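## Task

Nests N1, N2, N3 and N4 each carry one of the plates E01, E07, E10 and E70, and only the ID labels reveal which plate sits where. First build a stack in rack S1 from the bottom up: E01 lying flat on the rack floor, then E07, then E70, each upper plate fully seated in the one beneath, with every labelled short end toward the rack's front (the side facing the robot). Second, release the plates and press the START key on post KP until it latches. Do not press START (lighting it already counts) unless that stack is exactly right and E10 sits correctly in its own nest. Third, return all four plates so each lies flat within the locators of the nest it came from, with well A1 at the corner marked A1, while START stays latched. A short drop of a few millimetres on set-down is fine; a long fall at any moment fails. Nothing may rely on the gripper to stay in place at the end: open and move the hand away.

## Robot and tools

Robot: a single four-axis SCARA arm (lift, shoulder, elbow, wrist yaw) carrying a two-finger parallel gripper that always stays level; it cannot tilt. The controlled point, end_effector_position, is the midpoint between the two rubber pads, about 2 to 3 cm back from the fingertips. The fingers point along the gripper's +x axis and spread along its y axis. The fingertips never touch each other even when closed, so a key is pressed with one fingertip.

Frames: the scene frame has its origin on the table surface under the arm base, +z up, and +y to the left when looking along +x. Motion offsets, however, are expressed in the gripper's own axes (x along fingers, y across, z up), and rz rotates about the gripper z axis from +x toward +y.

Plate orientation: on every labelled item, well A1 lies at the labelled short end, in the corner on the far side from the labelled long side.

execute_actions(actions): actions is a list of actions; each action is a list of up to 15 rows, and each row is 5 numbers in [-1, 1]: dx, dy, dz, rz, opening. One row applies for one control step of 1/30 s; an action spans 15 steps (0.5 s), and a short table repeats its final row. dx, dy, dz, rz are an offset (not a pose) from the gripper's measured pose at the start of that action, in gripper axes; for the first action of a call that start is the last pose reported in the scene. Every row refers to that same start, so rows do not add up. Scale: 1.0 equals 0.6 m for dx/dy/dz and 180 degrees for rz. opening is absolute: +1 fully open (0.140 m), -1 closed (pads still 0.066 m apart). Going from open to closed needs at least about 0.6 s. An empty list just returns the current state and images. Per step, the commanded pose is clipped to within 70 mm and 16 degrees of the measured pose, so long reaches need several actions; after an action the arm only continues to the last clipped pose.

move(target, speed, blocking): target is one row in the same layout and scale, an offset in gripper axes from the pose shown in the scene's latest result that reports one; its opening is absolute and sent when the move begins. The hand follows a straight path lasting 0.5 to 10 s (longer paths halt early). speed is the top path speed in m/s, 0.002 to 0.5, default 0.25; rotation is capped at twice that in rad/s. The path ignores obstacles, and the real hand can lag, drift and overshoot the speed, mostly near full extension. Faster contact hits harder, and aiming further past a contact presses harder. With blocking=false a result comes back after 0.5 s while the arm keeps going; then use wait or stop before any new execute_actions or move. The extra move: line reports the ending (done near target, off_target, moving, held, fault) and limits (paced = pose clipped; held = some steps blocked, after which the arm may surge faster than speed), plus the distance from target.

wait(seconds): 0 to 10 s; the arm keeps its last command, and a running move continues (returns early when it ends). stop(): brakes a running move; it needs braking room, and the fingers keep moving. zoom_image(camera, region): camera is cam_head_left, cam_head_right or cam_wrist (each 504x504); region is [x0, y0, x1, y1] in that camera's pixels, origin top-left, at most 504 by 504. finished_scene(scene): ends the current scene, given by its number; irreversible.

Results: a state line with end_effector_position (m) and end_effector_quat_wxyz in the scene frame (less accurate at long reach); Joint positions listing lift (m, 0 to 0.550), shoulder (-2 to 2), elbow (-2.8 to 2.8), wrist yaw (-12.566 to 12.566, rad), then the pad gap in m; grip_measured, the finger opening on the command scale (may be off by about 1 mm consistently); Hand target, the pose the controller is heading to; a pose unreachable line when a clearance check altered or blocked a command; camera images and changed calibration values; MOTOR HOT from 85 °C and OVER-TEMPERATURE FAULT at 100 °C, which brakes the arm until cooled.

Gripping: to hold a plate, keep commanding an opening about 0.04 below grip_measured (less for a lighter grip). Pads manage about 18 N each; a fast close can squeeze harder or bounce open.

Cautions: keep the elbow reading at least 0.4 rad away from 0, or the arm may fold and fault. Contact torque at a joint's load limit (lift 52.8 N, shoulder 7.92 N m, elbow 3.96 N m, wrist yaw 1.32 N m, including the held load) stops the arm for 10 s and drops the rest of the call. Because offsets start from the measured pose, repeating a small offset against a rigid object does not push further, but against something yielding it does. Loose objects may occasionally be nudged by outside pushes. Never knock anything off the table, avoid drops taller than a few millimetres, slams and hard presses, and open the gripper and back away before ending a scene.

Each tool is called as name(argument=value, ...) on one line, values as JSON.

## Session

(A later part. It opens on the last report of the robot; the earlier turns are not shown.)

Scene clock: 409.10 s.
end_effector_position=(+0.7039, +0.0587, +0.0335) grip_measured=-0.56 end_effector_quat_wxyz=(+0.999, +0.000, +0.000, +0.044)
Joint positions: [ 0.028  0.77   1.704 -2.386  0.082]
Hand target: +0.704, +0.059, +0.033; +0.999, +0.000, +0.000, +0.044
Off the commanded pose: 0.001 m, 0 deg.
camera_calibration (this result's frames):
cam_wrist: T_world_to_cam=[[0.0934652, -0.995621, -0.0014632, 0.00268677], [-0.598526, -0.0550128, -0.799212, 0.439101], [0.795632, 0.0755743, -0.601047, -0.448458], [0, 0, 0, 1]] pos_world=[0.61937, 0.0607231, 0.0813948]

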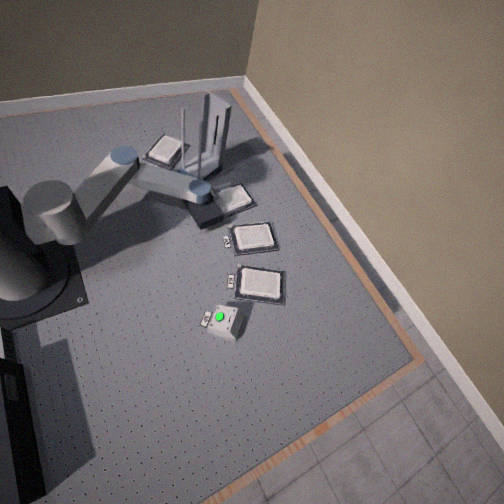

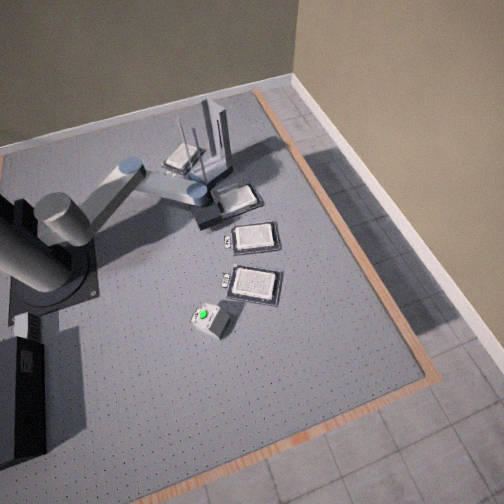

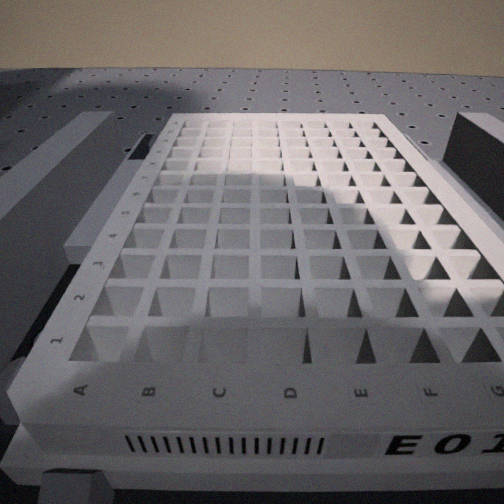

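execute_actions(actions=[[[0,0,0.0008,0,-0.5],[0,0,0.0008,0,-0.45],[0,0,0.0008,0,-0.4],[0,0,0.0008,0,-0.3],[0,0,0.0008,0,-0.2],[0,0,0.0008,0,-0.1],[0,0,0.0008,0,0.0]],[[0,0,0,0,0.0]]])

move(target=[0, 0, 0.08, 0, 0.0], speed=0.12)

move(target=[-0.27, 0, 0.05, 0, 0.0], speed=0.2)

zoom_image(camera="cam_head_right", region=[150, 100, 310, 350])

Scene clock: 413.03 s.
end_effector_position=(+0.7039, +0.0587, +0.0340) grip_measured=+0.00 end_effector_quat_wxyz=(+0.999, +0.000, +0.000, +0.044)
Joint positions: [ 0.029  0.77   1.704 -2.386  0.103]
Hand target: +0.704, +0.059, +0.034; +0.999, +0.000, +0.000, +0.044
Off the commanded pose: 0.000 m, 0 deg.
camera_calibration (this result's frames):
cam_wrist: T_world_to_cam=[[0.093452, -0.995623, -0.0014632, 0.00269591], [-0.598527, -0.0550049, -0.799212, 0.439538], [0.795633, 0.0755637, -0.601047, -0.44813], [0, 0, 0, 1]] pos_world=[0.619371, 0.0607232, 0.0819409]

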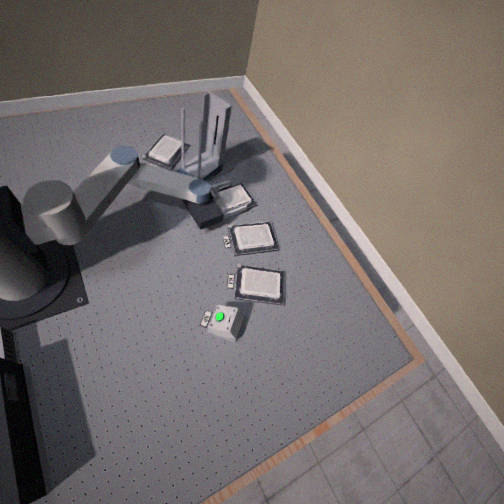

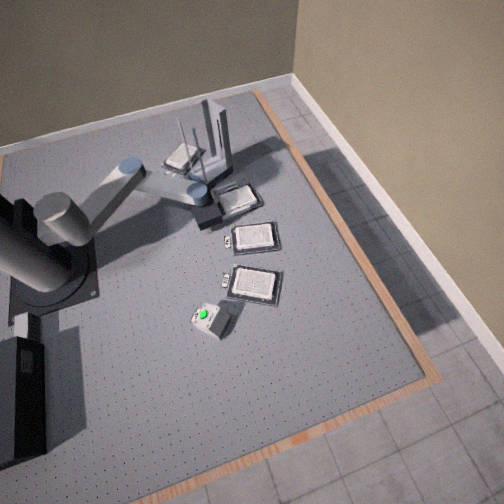

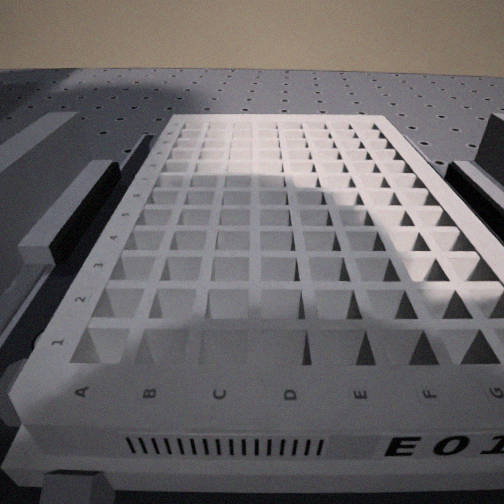

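Scene clock: 413.77 s.
end_effector_position=(+0.7039, +0.0587, +0.0821) grip_measured=+0.00 end_effector_quat_wxyz=(+0.999, +0.000, +0.000, +0.044)
Joint positions: [ 0.077  0.77   1.704 -2.386  0.103]
Hand target: +0.704, +0.059, +0.082; +0.999, +0.000, +0.000, +0.044
Off the commanded pose: 0.000 m, 0 deg.
move: done
camera_calibration (this result's frames):
cam_wrist: T_world_to_cam=[[0.0935062, -0.995618, -0.0014632, 0.00274485], [-0.598524, -0.0550375, -0.799212, 0.477959], [0.795629, 0.0756071, -0.601047, -0.419246], [0, 0, 0, 1]] pos_world=[0.619378, 0.0607365, 0.130008]

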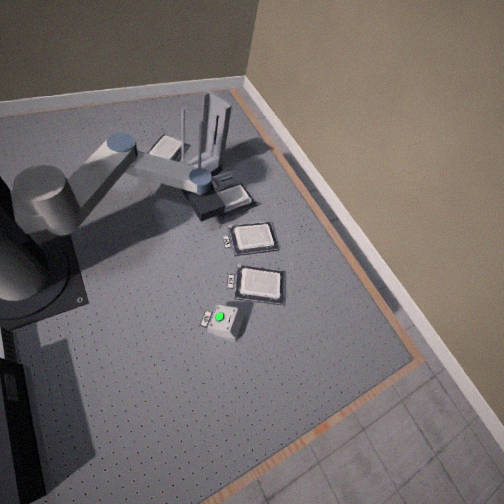

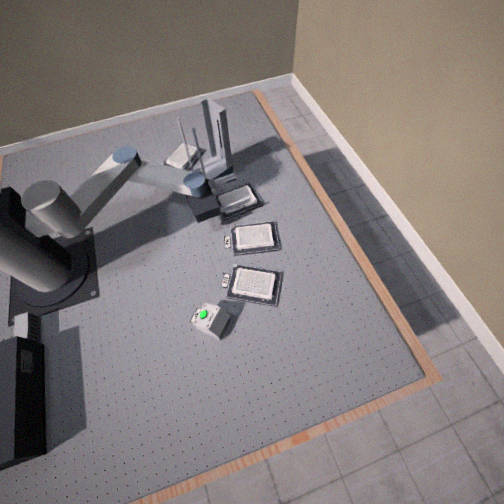

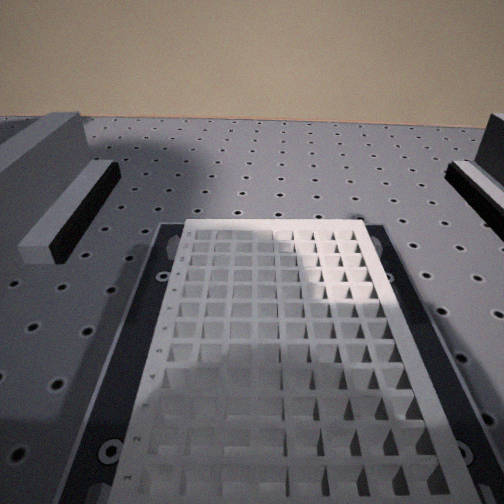

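Scene clock: 414.97 s.
end_effector_position=(+0.5424, +0.0443, +0.1121) grip_measured=+0.00 end_effector_quat_wxyz=(+0.999, +0.000, +0.000, +0.044)
Joint positions: [ 0.107  1.101  0.905 -1.918  0.103]
Hand target: +0.542, +0.044, +0.112; +0.999, +0.000, +0.000, +0.044
Off the commanded pose: 0.000 m, 0 deg.
move: done
camera_calibration (this result's frames):
cam_wrist: T_world_to_cam=[[0.0932235, -0.995644, -0.0014632, 0.00373052], [-0.598539, -0.0548675, -0.799212, 0.404538], [0.795651, 0.0753811, -0.601047, -0.271654], [0, 0, 0, 1]] pos_world=[0.457926, 0.0463878, 0.16004]

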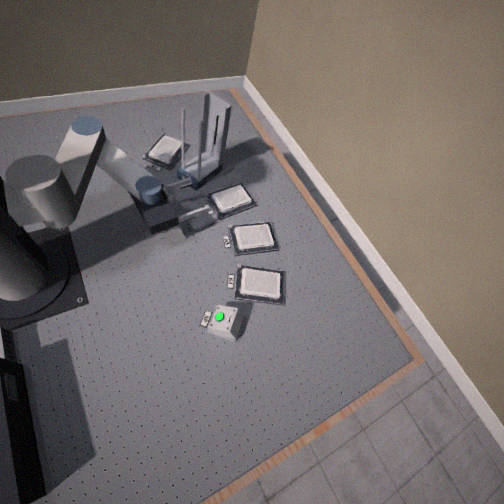

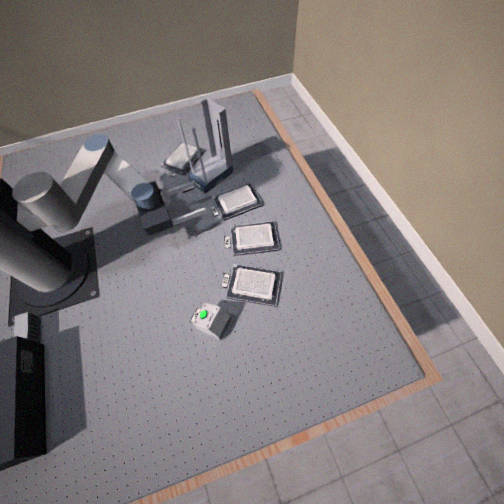

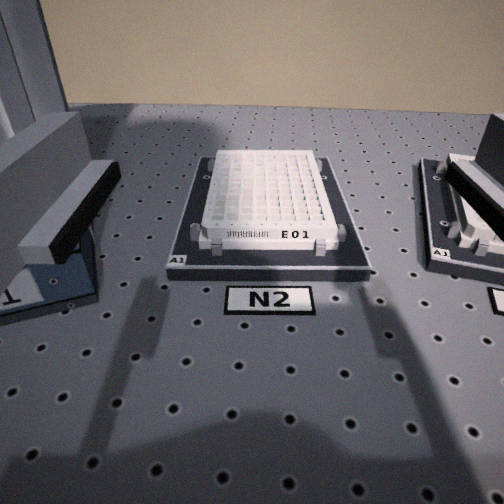

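Region (150, 100, 310, 350) of cam_head_right's 504x504 image, scaled by 2.016, with more detail than that image has; it fills the left 323 columns of this view, and the rest is white.

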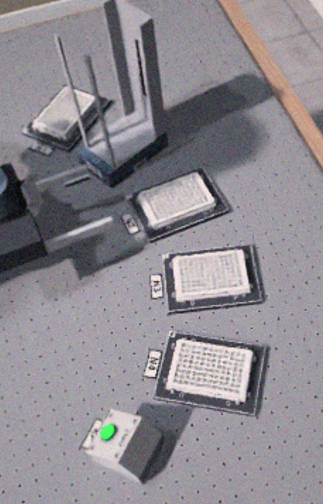

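All plates are back in their nests, START remains latched, and the arm is clear.

finished_scene(scene=2)

The scene is finished: the task was done.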